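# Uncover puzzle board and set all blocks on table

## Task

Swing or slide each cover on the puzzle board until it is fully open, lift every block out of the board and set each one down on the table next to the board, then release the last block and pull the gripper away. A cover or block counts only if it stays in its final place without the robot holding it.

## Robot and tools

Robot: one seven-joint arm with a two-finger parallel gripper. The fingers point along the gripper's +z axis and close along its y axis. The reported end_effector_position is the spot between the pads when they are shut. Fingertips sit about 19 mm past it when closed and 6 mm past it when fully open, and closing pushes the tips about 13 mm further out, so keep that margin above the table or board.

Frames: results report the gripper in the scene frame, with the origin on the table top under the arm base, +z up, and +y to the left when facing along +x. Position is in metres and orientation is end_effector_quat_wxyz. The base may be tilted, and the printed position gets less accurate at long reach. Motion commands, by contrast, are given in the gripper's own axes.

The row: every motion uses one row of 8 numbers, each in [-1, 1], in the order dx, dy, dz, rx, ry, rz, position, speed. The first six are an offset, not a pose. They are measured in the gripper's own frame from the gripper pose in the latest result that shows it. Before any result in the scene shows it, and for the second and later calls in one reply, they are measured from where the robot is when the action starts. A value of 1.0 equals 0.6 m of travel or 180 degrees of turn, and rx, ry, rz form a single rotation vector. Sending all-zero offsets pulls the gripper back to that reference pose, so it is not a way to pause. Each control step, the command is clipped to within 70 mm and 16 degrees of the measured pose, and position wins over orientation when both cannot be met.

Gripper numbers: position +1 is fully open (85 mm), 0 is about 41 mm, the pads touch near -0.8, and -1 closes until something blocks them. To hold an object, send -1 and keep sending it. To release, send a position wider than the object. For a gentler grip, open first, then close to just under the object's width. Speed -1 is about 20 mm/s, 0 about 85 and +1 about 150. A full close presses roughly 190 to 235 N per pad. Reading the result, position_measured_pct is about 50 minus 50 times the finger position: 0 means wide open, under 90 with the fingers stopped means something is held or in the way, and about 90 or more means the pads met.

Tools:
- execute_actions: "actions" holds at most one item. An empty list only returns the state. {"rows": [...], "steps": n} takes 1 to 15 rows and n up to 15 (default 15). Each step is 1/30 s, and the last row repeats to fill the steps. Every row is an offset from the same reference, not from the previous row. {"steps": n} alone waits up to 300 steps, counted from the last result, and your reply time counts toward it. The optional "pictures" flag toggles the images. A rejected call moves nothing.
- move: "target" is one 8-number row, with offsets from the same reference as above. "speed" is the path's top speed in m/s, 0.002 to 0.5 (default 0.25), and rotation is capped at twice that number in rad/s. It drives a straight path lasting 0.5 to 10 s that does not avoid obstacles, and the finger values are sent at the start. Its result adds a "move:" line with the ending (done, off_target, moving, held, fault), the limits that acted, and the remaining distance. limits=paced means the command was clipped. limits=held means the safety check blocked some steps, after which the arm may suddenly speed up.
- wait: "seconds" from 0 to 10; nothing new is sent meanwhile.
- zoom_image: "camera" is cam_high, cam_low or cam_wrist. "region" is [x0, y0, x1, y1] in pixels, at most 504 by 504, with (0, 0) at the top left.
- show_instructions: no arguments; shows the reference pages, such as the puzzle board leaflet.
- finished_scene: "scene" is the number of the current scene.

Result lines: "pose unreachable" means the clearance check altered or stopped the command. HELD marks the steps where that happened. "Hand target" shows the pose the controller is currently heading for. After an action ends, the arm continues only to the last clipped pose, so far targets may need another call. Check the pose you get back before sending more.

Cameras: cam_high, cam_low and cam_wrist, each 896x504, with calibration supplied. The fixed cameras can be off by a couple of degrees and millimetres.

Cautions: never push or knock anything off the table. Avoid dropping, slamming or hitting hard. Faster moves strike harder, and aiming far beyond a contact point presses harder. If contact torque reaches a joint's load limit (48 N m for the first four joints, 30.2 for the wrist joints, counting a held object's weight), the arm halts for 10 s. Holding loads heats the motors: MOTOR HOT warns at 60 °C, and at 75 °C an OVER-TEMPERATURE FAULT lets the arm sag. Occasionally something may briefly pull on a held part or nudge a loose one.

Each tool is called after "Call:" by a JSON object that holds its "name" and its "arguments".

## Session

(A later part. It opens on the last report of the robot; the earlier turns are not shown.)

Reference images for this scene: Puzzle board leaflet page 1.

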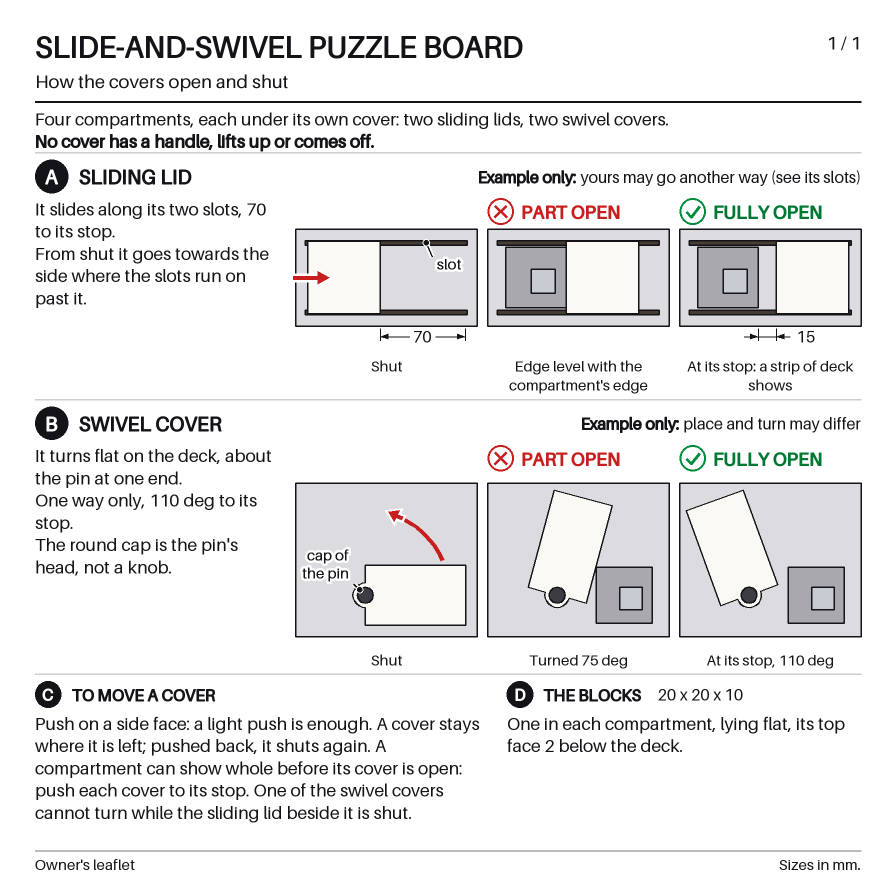

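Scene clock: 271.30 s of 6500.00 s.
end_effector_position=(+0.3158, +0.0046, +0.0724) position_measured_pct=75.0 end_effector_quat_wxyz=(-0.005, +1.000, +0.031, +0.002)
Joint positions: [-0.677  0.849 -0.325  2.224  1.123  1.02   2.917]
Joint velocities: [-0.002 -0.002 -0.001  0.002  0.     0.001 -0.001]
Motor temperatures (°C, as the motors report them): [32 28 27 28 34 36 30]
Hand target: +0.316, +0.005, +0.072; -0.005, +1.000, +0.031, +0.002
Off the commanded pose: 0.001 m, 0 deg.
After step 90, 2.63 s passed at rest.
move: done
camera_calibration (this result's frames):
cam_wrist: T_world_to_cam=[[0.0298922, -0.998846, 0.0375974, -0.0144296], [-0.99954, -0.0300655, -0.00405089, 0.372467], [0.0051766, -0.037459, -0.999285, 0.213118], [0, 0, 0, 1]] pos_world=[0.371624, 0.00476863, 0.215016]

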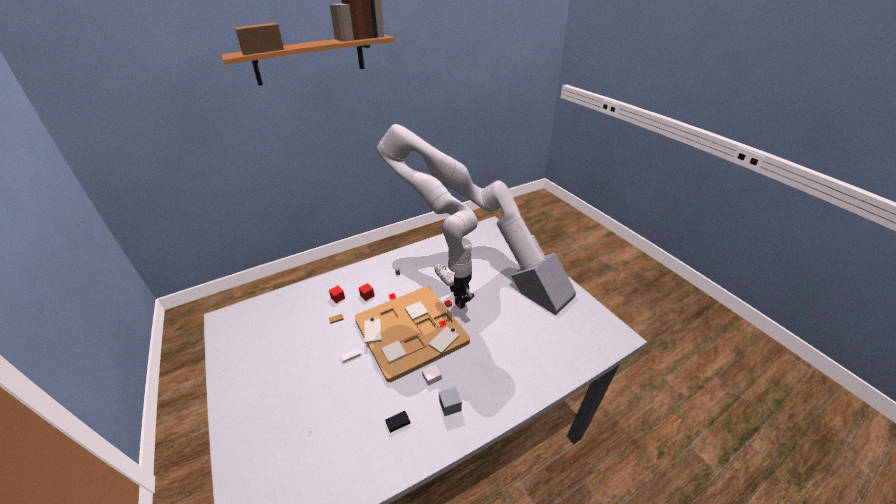

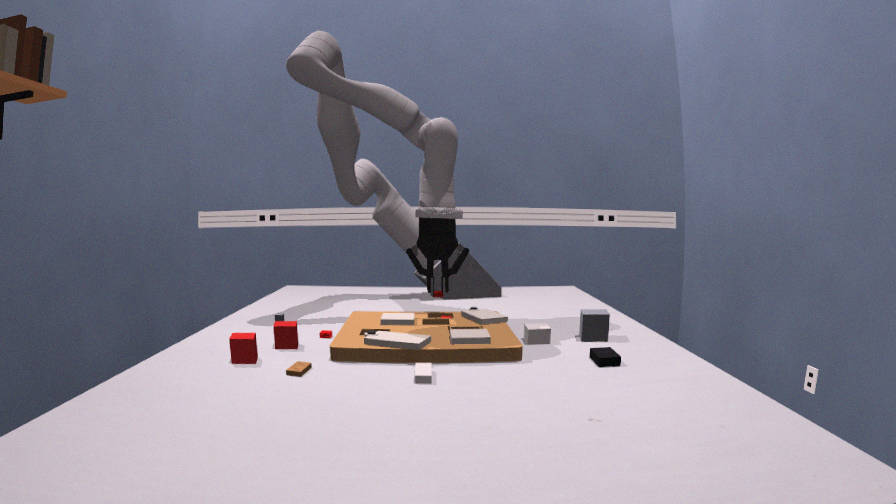

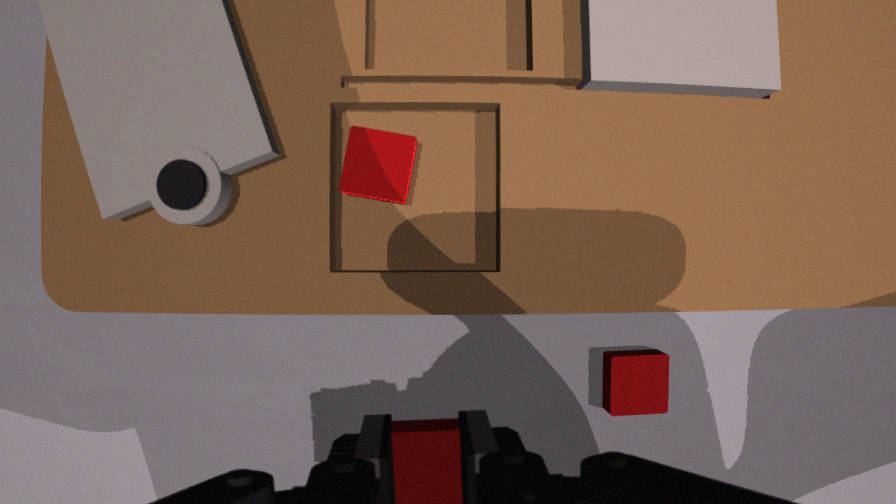

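Call:
{"name": "move", "arguments": {"target": [0,0,0.072,0,0,0,-0.6,0], "speed": 0.08}}

Call:
{"name": "move", "arguments": {"target": [0,0,0.008,0,0,0,-0.6,0], "speed": 0.015}}

Call:
{"name": "move", "arguments": {"target": [0,0,0,0,0,0,-0.33,0]}}

Call:
{"name": "move", "arguments": {"target": [0,0,-0.065,0,0,0,-0.33,0], "speed": 0.15}}

Call:
{"name": "move", "arguments": {"target": [0.123,-0.013,0,0,0,-0.47,-0.33,0], "speed": 0.4}}

Call:
{"name": "move", "arguments": {"target": [0,0,0.026,0,0,0,-0.33,0], "speed": 0.06}}

Scene clock: 284.50 s of 6500.00 s.
end_effector_position=(+0.3162, +0.0051, +0.0293) position_measured_pct=75.0 end_effector_quat_wxyz=(-0.005, +1.000, +0.030, +0.003)
Joint positions: [-0.636  0.935 -0.266  2.248  1.272  0.954  2.822]
Joint velocities: [ 0.001  0.005  0.001 -0.    -0.    -0.002  0.   ]
Motor temperatures (°C, as the motors report them): [32 28 27 28 34 36 30]
Hand target: +0.316, +0.005, +0.029; -0.005, +1.000, +0.031, +0.002
Off the commanded pose: 0.000 m, 0 deg.
After step 90, 9.33 s passed at rest.
move: done
camera_calibration (this result's frames):
cam_wrist: T_world_to_cam=[[0.02951, -0.998863, 0.037437, -0.0121964], [-0.999547, -0.0297103, -0.00480498, 0.372769], [0.00591178, -0.0372783, -0.999287, 0.16986], [0, 0, 0, 1]] pos_world=[0.371956, 0.00522466, 0.171987]

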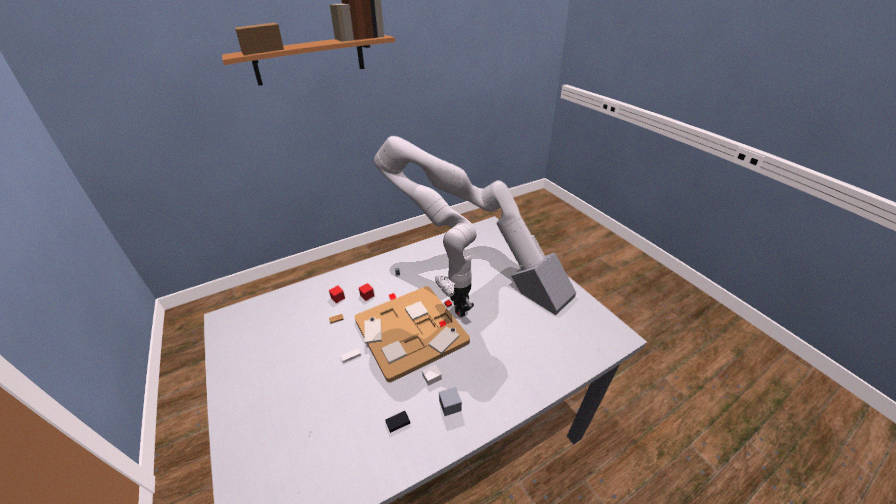

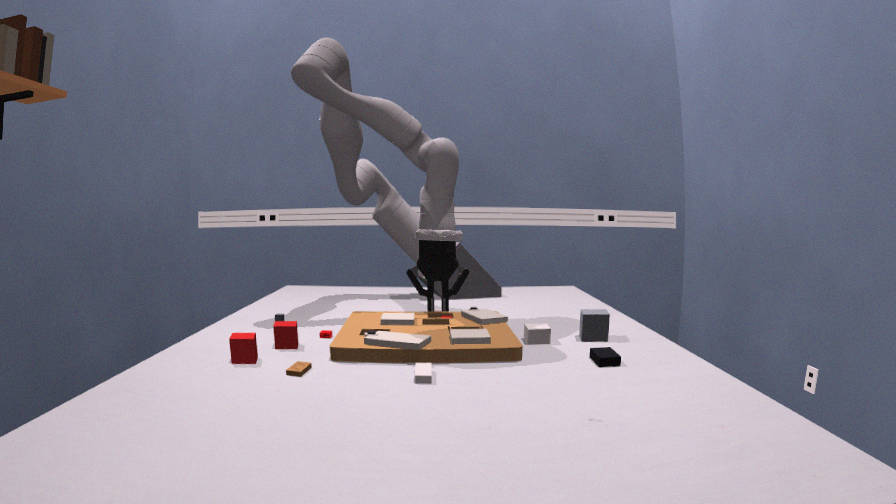

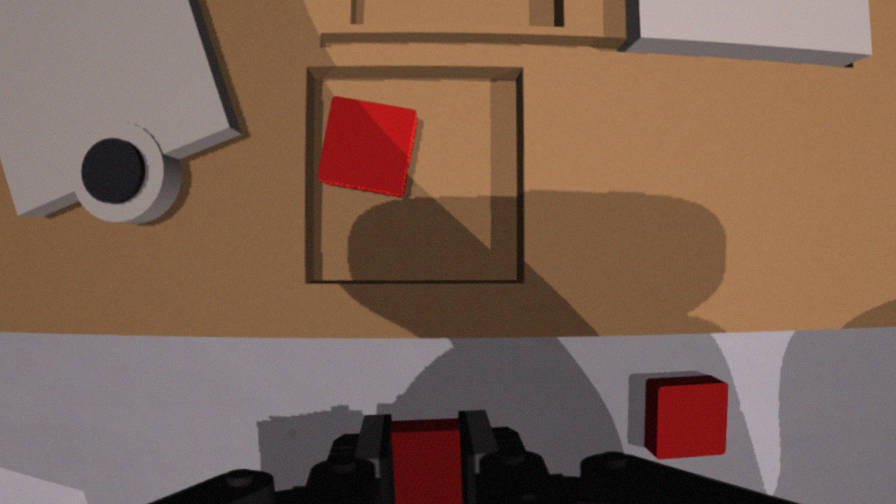

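Scene clock: 285.20 s of 6500.00 s.
end_effector_position=(+0.3163, +0.0052, +0.0246) position_measured_pct=75.0 end_effector_quat_wxyz=(-0.005, +1.000, +0.030, +0.003)
Joint positions: [-0.632  0.945 -0.259  2.249  1.289  0.947  2.811]
Joint velocities: [ 0.001  0.002  0.     0.    -0.     0.    -0.   ]
Motor temperatures (°C, as the motors report them): [32 28 27 28 34 36 30]
Hand target: +0.316, +0.005, +0.025; -0.005, +1.000, +0.030, +0.003
Off the commanded pose: 0.000 m, 0 deg.
move: done
camera_calibration (this result's frames):
cam_wrist: T_world_to_cam=[[0.0294393, -0.998867, 0.0373925, -0.0119382], [-0.999548, -0.0296449, -0.00495492, 0.372828], [0.0060578, -0.0372297, -0.999288, 0.165057], [0, 0, 0, 1]] pos_world=[0.372011, 0.00527284, 0.167233]

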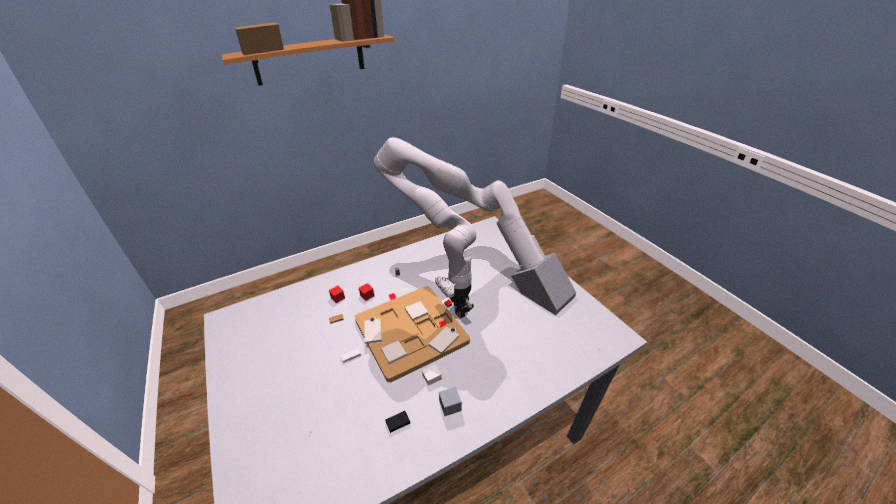

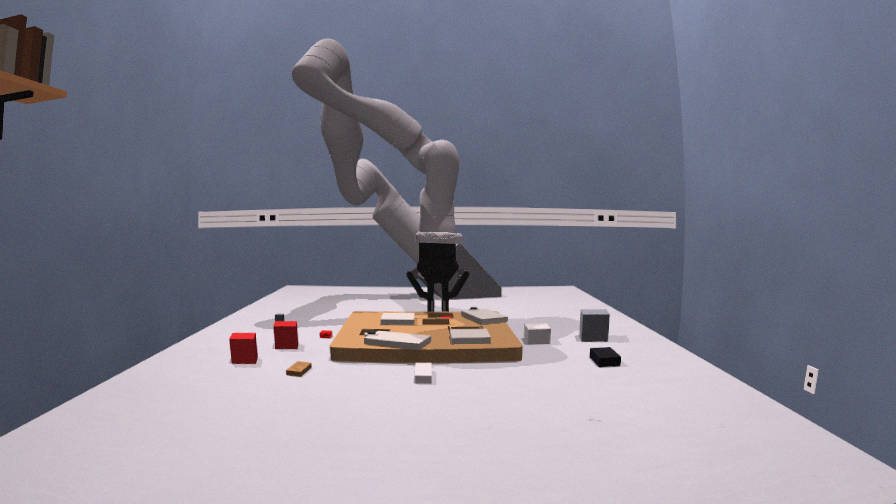

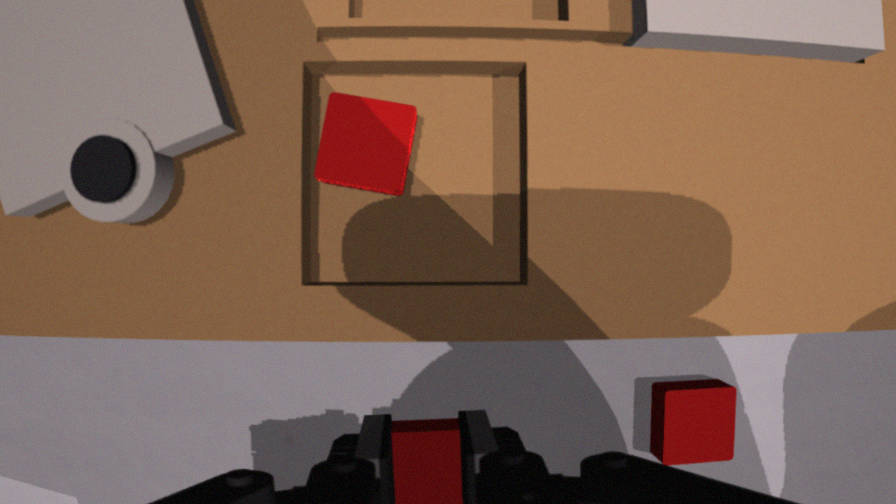

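Scene clock: 285.70 s of 6500.00 s.
end_effector_position=(+0.3163, +0.0052, +0.0246) position_measured_pct=66.7 end_effector_quat_wxyz=(-0.005, +1.000, +0.030, +0.003)
Joint positions: [-0.632  0.945 -0.259  2.249  1.289  0.947  2.811]
Joint velocities: [ 0.     0.    -0.    -0.001 -0.001  0.001  0.   ]
Motor temperatures (°C, as the motors report them): [32 28 27 28 34 36 30]
Hand target: +0.316, +0.005, +0.025; -0.005, +1.000, +0.030, +0.003
Off the commanded pose: 0.000 m, 0 deg.
move: done
camera_calibration (this result's frames):
cam_wrist: T_world_to_cam=[[0.0294368, -0.998867, 0.0373909, -0.0119371], [-0.999548, -0.0296425, -0.00495745, 0.372829], [0.0060602, -0.0372281, -0.999288, 0.165057], [0, 0, 0, 1]] pos_world=[0.372012, 0.00527281, 0.167234]

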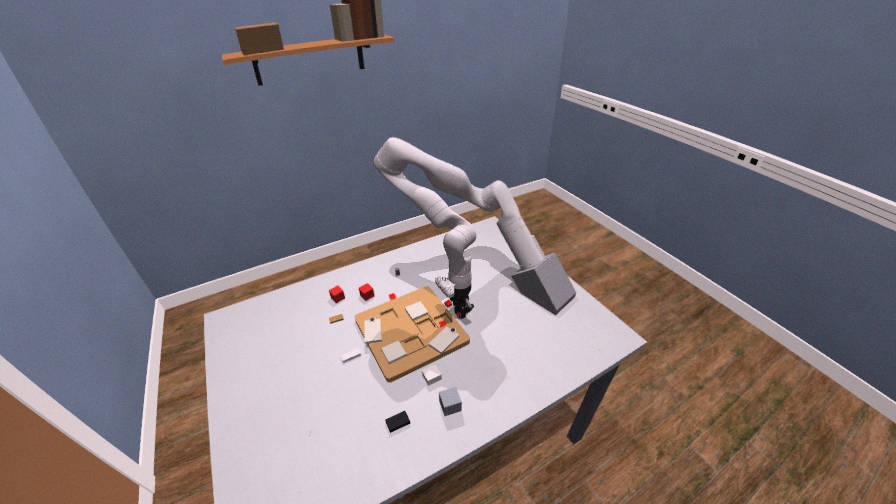

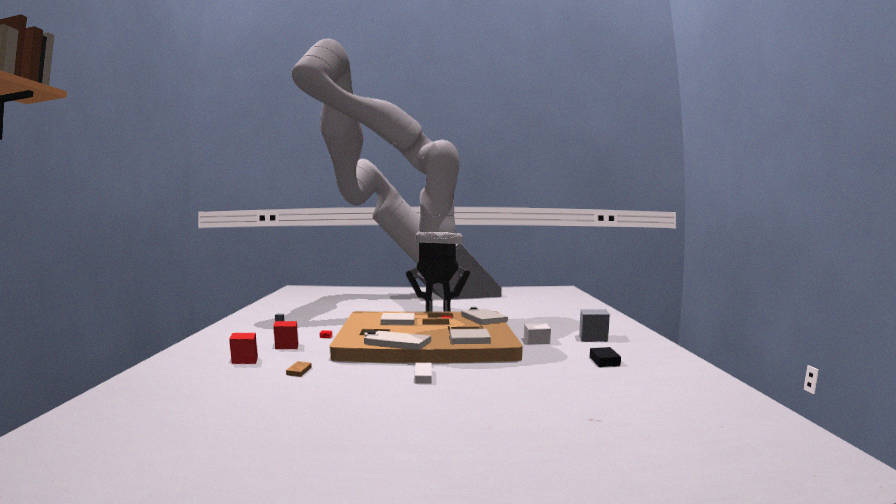

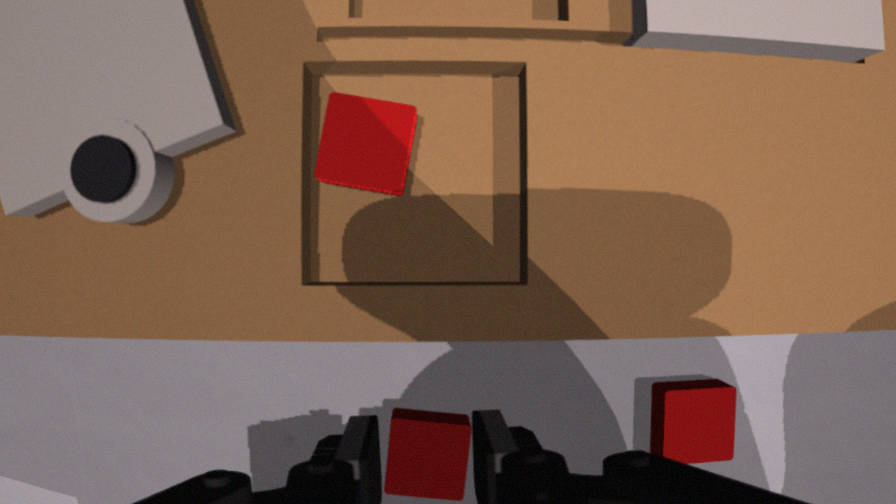

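Scene clock: 286.43 s of 6500.00 s.
end_effector_position=(+0.3158, +0.0047, +0.0634) position_measured_pct=66.7 end_effector_quat_wxyz=(-0.005, +1.000, +0.031, +0.002)
Joint positions: [-0.67   0.866 -0.312  2.231  1.153  1.003  2.898]
Joint velocities: [-0.001 -0.006 -0.002 -0.001  0.001  0.002 -0.   ]
Motor temperatures (°C, as the motors report them): [32 28 27 28 34 36 30]
Hand target: +0.316, +0.005, +0.064; -0.006, +1.000, +0.030, +0.003
Off the commanded pose: 0.000 m, 0 deg.
move: done
camera_calibration (this result's frames):
cam_wrist: T_world_to_cam=[[0.0298832, -0.998844, 0.0376496, -0.0139981], [-0.99954, -0.0300582, -0.00409046, 0.372481], [0.00521741, -0.03751, -0.999283, 0.204092], [0, 0, 0, 1]] pos_world=[0.371664, 0.00486966, 0.205997]

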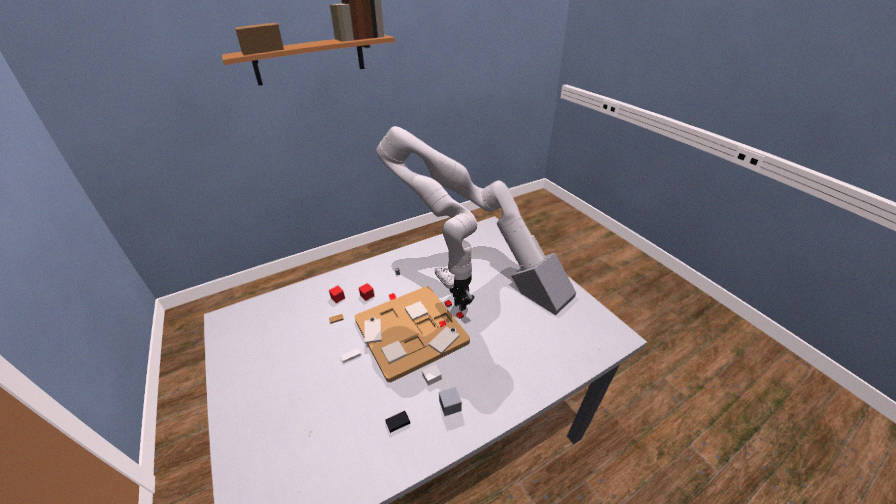

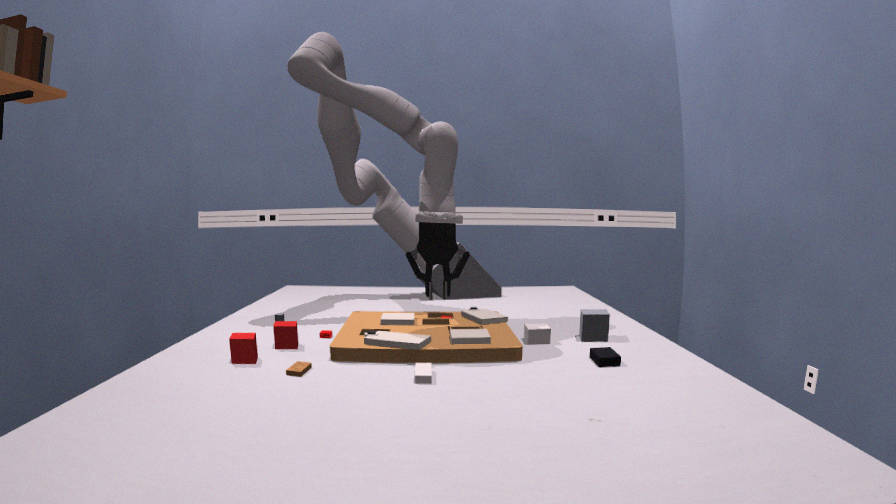

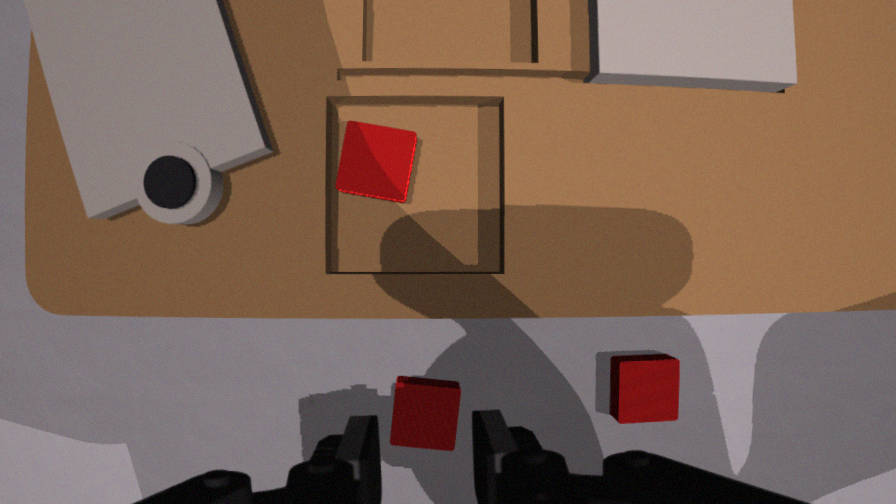

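Scene clock: 288.73 s of 6500.00 s.
end_effector_position=(+0.3890, +0.0167, +0.0639) position_measured_pct=66.7 end_effector_quat_wxyz=(-0.002, +0.719, +0.695, +0.005)
Joint positions: [-0.477  0.915 -0.467  2.007  1.182  1.198  4.568]
Joint velocities: [ 0.002  0.001  0.003 -0.001 -0.001 -0.001  0.001]
Motor temperatures (°C, as the motors report them): [32 28 27 28 34 36 30]
Hand target: +0.389, +0.017, +0.064; -0.002, +0.719, +0.695, +0.005
Off the commanded pose: 0.000 m, 0 deg.
move: done
camera_calibration (this result's frames):
cam_wrist: T_world_to_cam=[[0.996573, -0.0645208, 0.0517578, -0.396774], [-0.0640605, -0.997891, -0.0105058, 0.0986483], [0.0523265, 0.00715417, -0.998604, 0.1856], [0, 0, 0, 1]] pos_world=[0.392022, 0.0715123, 0.206913]

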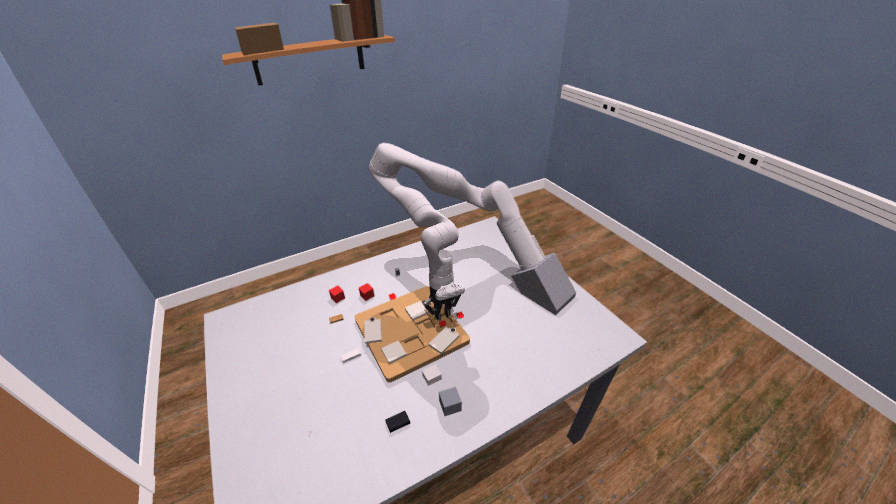

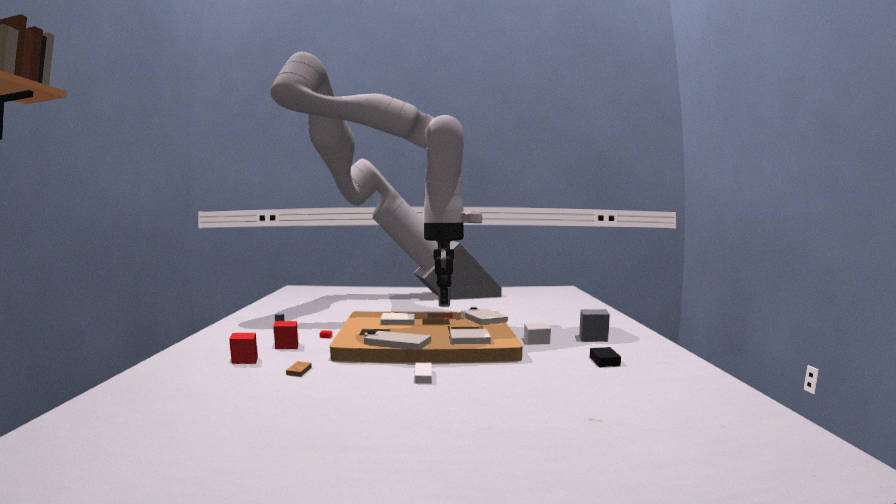

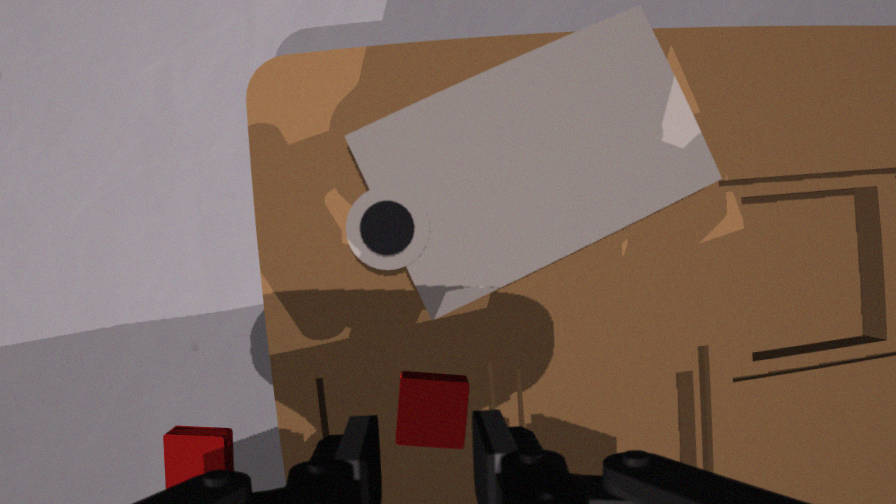

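Scene clock: 289.43 s of 6500.00 s.
end_effector_position=(+0.3892, +0.0168, +0.0484) position_measured_pct=66.7 end_effector_quat_wxyz=(-0.002, +0.719, +0.695, +0.005)
Joint positions: [-0.463  0.938 -0.449  2.015  1.219  1.176  4.549]
Joint velocities: [ 0.001  0.003  0.001 -0.001 -0.    -0.001  0.   ]
Motor temperatures (°C, as the motors report them): [32 28 27 28 34 36 30]
Hand target: +0.389, +0.017, +0.048; -0.002, +0.719, +0.695, +0.005
Off the commanded pose: 0.000 m, 0 deg.
move: done
camera_calibration (this result's frames):
cam_wrist: T_world_to_cam=[[0.996547, -0.0646565, 0.052095, -0.396148], [-0.0641913, -0.997882, -0.0105557, 0.0987087], [0.0526672, 0.0071752, -0.998586, 0.169974], [0, 0, 0, 1]] pos_world=[0.392164, 0.0716665, 0.191413]

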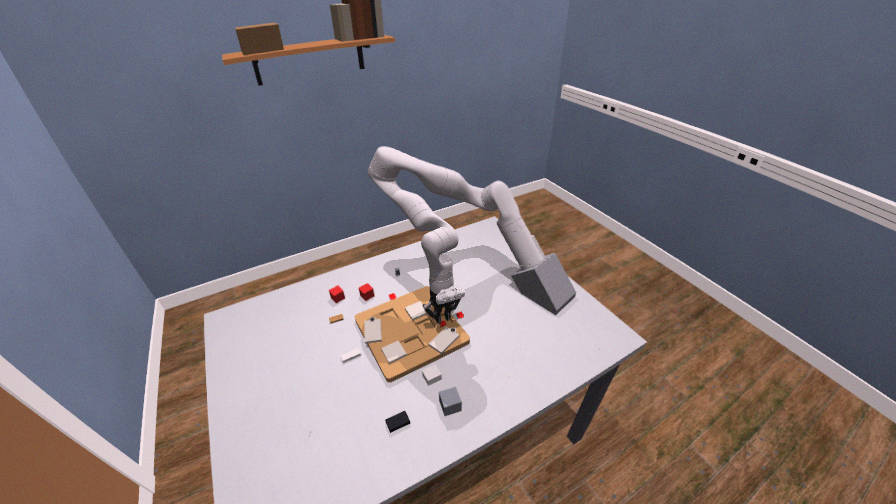

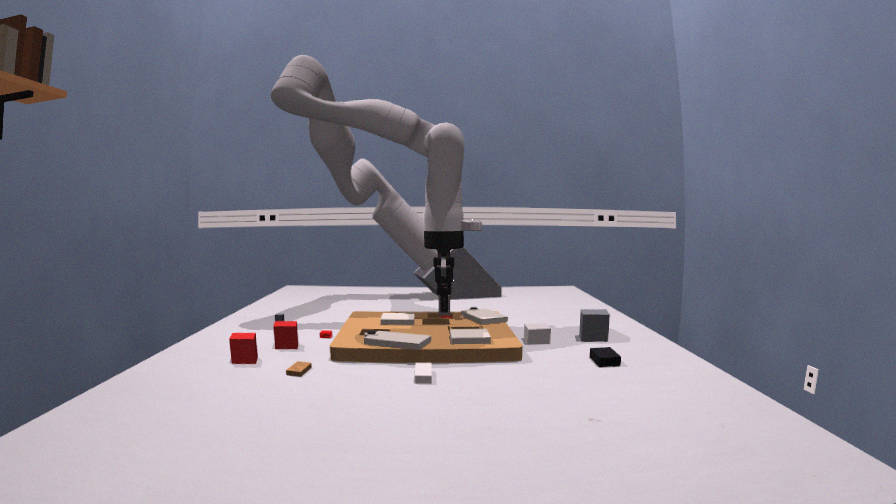

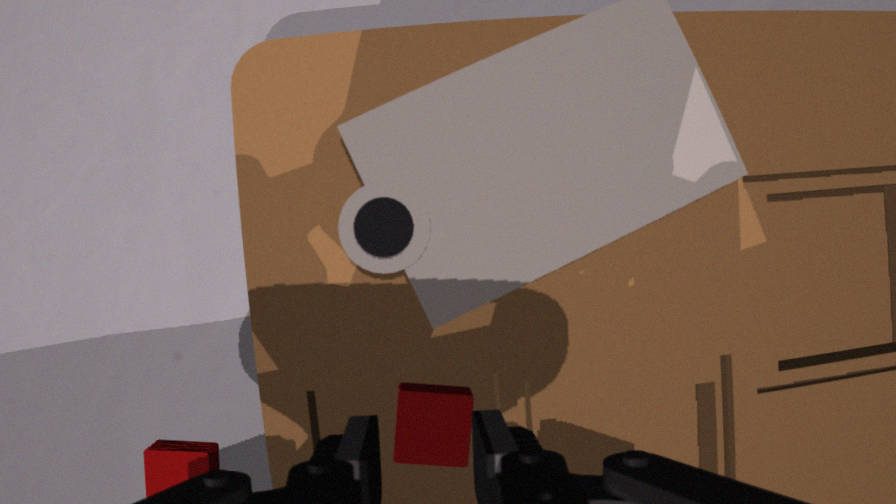

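Call:
{"name": "execute_actions", "arguments": {"actions": []}}

Call:
{"name": "move", "arguments": {"target": [0,0.002,0.019,0,0,0,-0.33,0], "speed": 0.012}}

Scene clock: 310.43 s of 6500.00 s.
end_effector_position=(+0.3891, +0.0168, +0.0483) position_measured_pct=66.7 end_effector_quat_wxyz=(-0.002, +0.719, +0.695, +0.005)
Joint positions: [-0.463  0.938 -0.449  2.015  1.219  1.176  4.549]
Joint velocities: [-0.  0.  0.  0.  0.  0.  0.]
Motor temperatures (°C, as the motors report them): [32 28 27 28 34 36 30]
Hand target: +0.389, +0.017, +0.048; -0.002, +0.719, +0.695, +0.005
Off the commanded pose: 0.000 m, 0 deg.
Steps of this call (steps 1 to 90: nothing new was sent; then 18.00 s passed at rest). Readings (end_effector_position | what the end effector reports):
1: (+0.3892, +0.0168, +0.0484) | position_measured_pct=66.7
2: (+0.3891, +0.0168, +0.0484) | position_measured_pct=66.7
4: (+0.3891, +0.0168, +0.0484) | position_measured_pct=66.7
8: (+0.3891, +0.0168, +0.0483) | position_measured_pct=66.7
90: the state above
camera_calibration (this result's frames):
cam_wrist: T_world_to_cam=[[0.996568, -0.064556, 0.0518239, -0.396045], [-0.0640973, -0.997889, -0.0104661, 0.0986715], [0.0523902, 0.00710844, -0.998601, 0.169976], [0, 0, 0, 1]] pos_world=[0.392105, 0.0716879, 0.191296]

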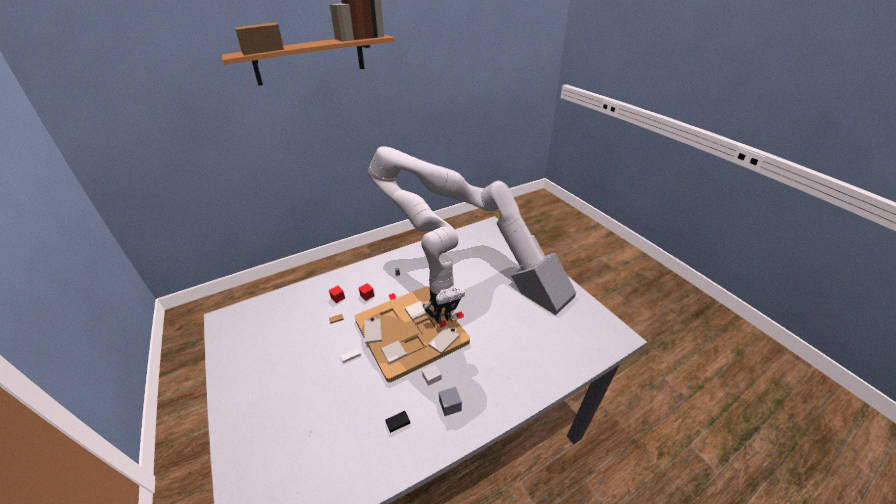

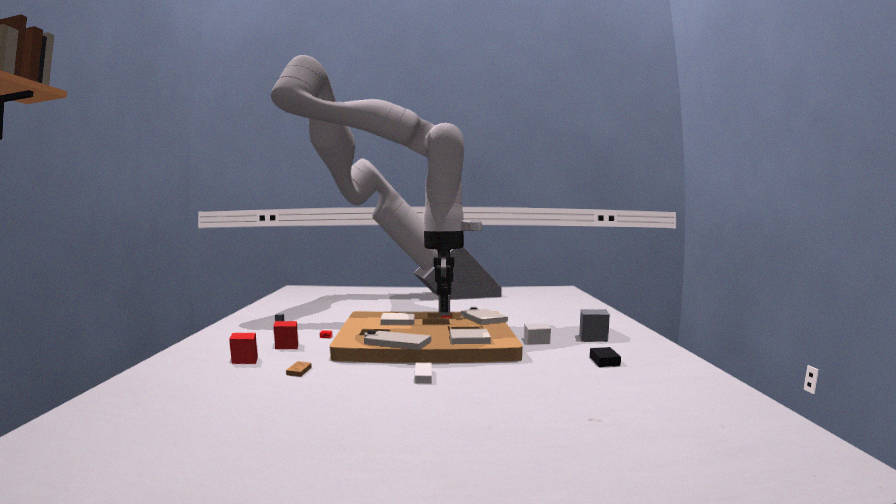

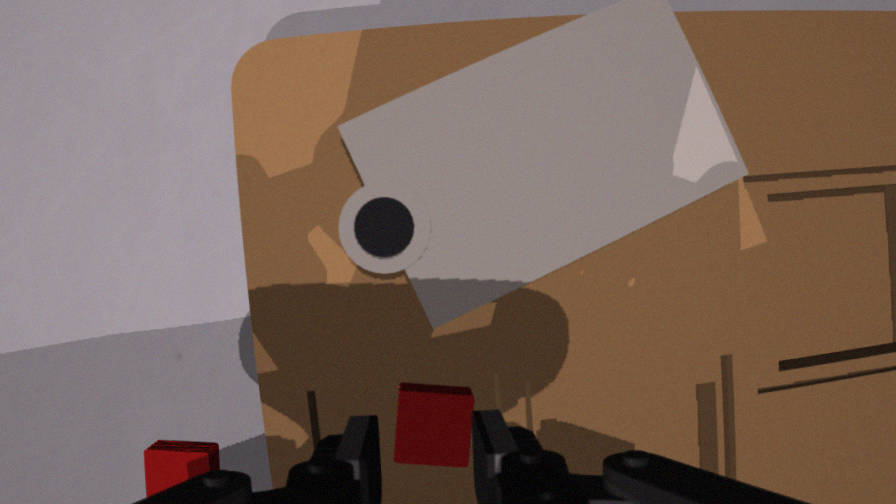

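Scene clock: 311.60 s of 6500.00 s.
end_effector_position=(+0.3904, +0.0169, +0.0370) position_measured_pct=66.7 end_effector_quat_wxyz=(-0.002, +0.719, +0.695, +0.005)
Joint positions: [-0.451  0.956 -0.436  2.017  1.246  1.161  4.54 ]
Joint velocities: [ 0.     0.001  0.     0.001 -0.    -0.001 -0.   ]
Motor temperatures (°C, as the motors report them): [32 28 27 28 34 36 30]
Hand target: +0.390, +0.017, +0.037; -0.002, +0.719, +0.695, +0.005
Off the commanded pose: 0.000 m, 0 deg.
move: done
camera_calibration (this result's frames):
cam_wrist: T_world_to_cam=[[0.996555, -0.0646161, 0.051985, -0.396751], [-0.0641561, -0.997885, -0.0104694, 0.0987334], [0.0525516, 0.00709816, -0.998593, 0.158502], [0, 0, 0, 1]] pos_world=[0.393389, 0.0717631, 0.179938]

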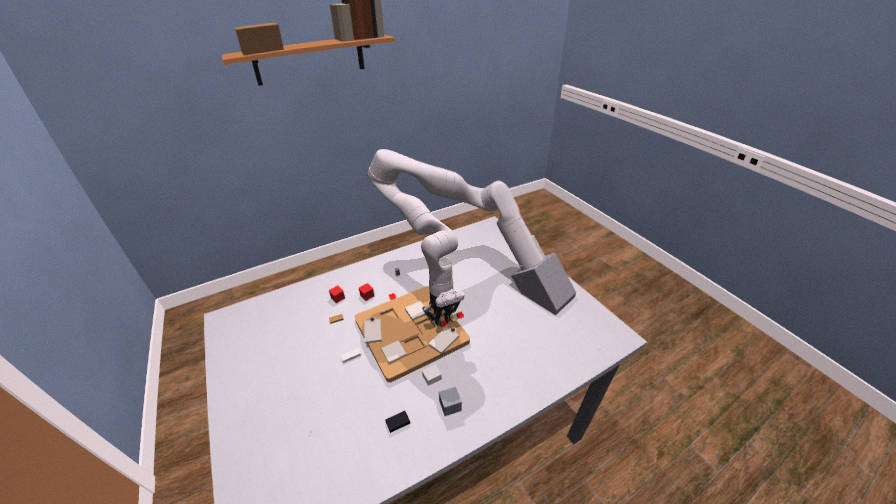

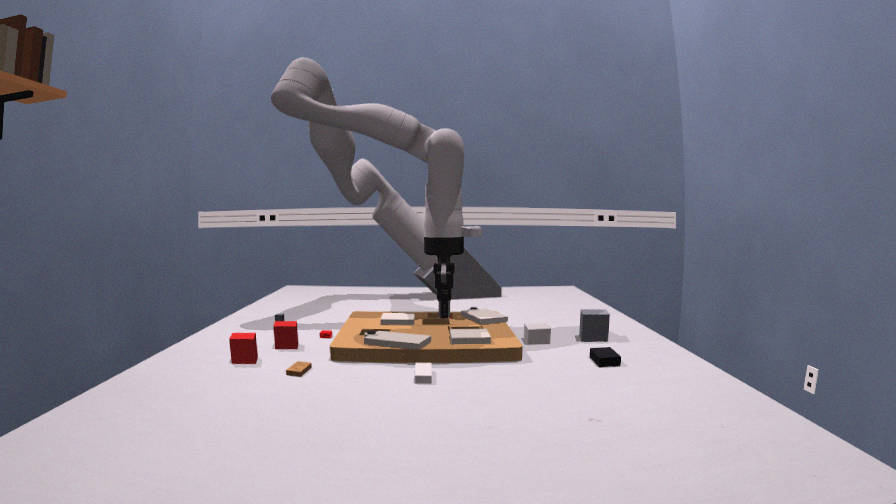

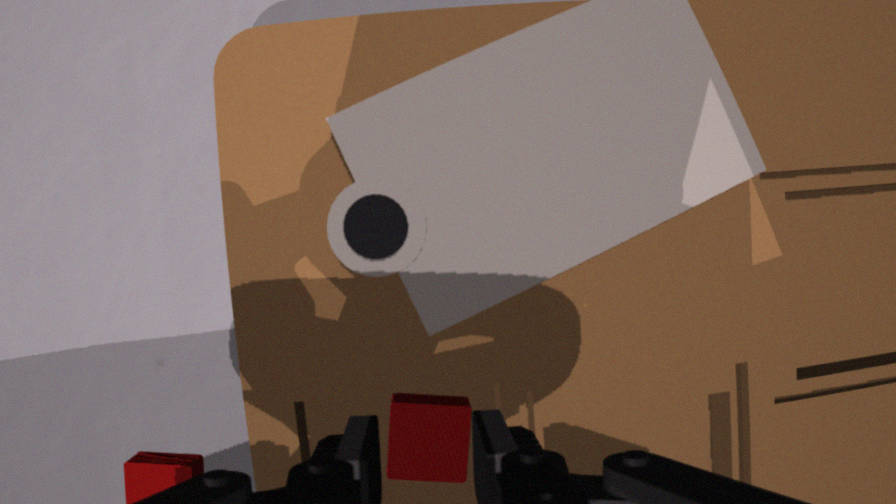

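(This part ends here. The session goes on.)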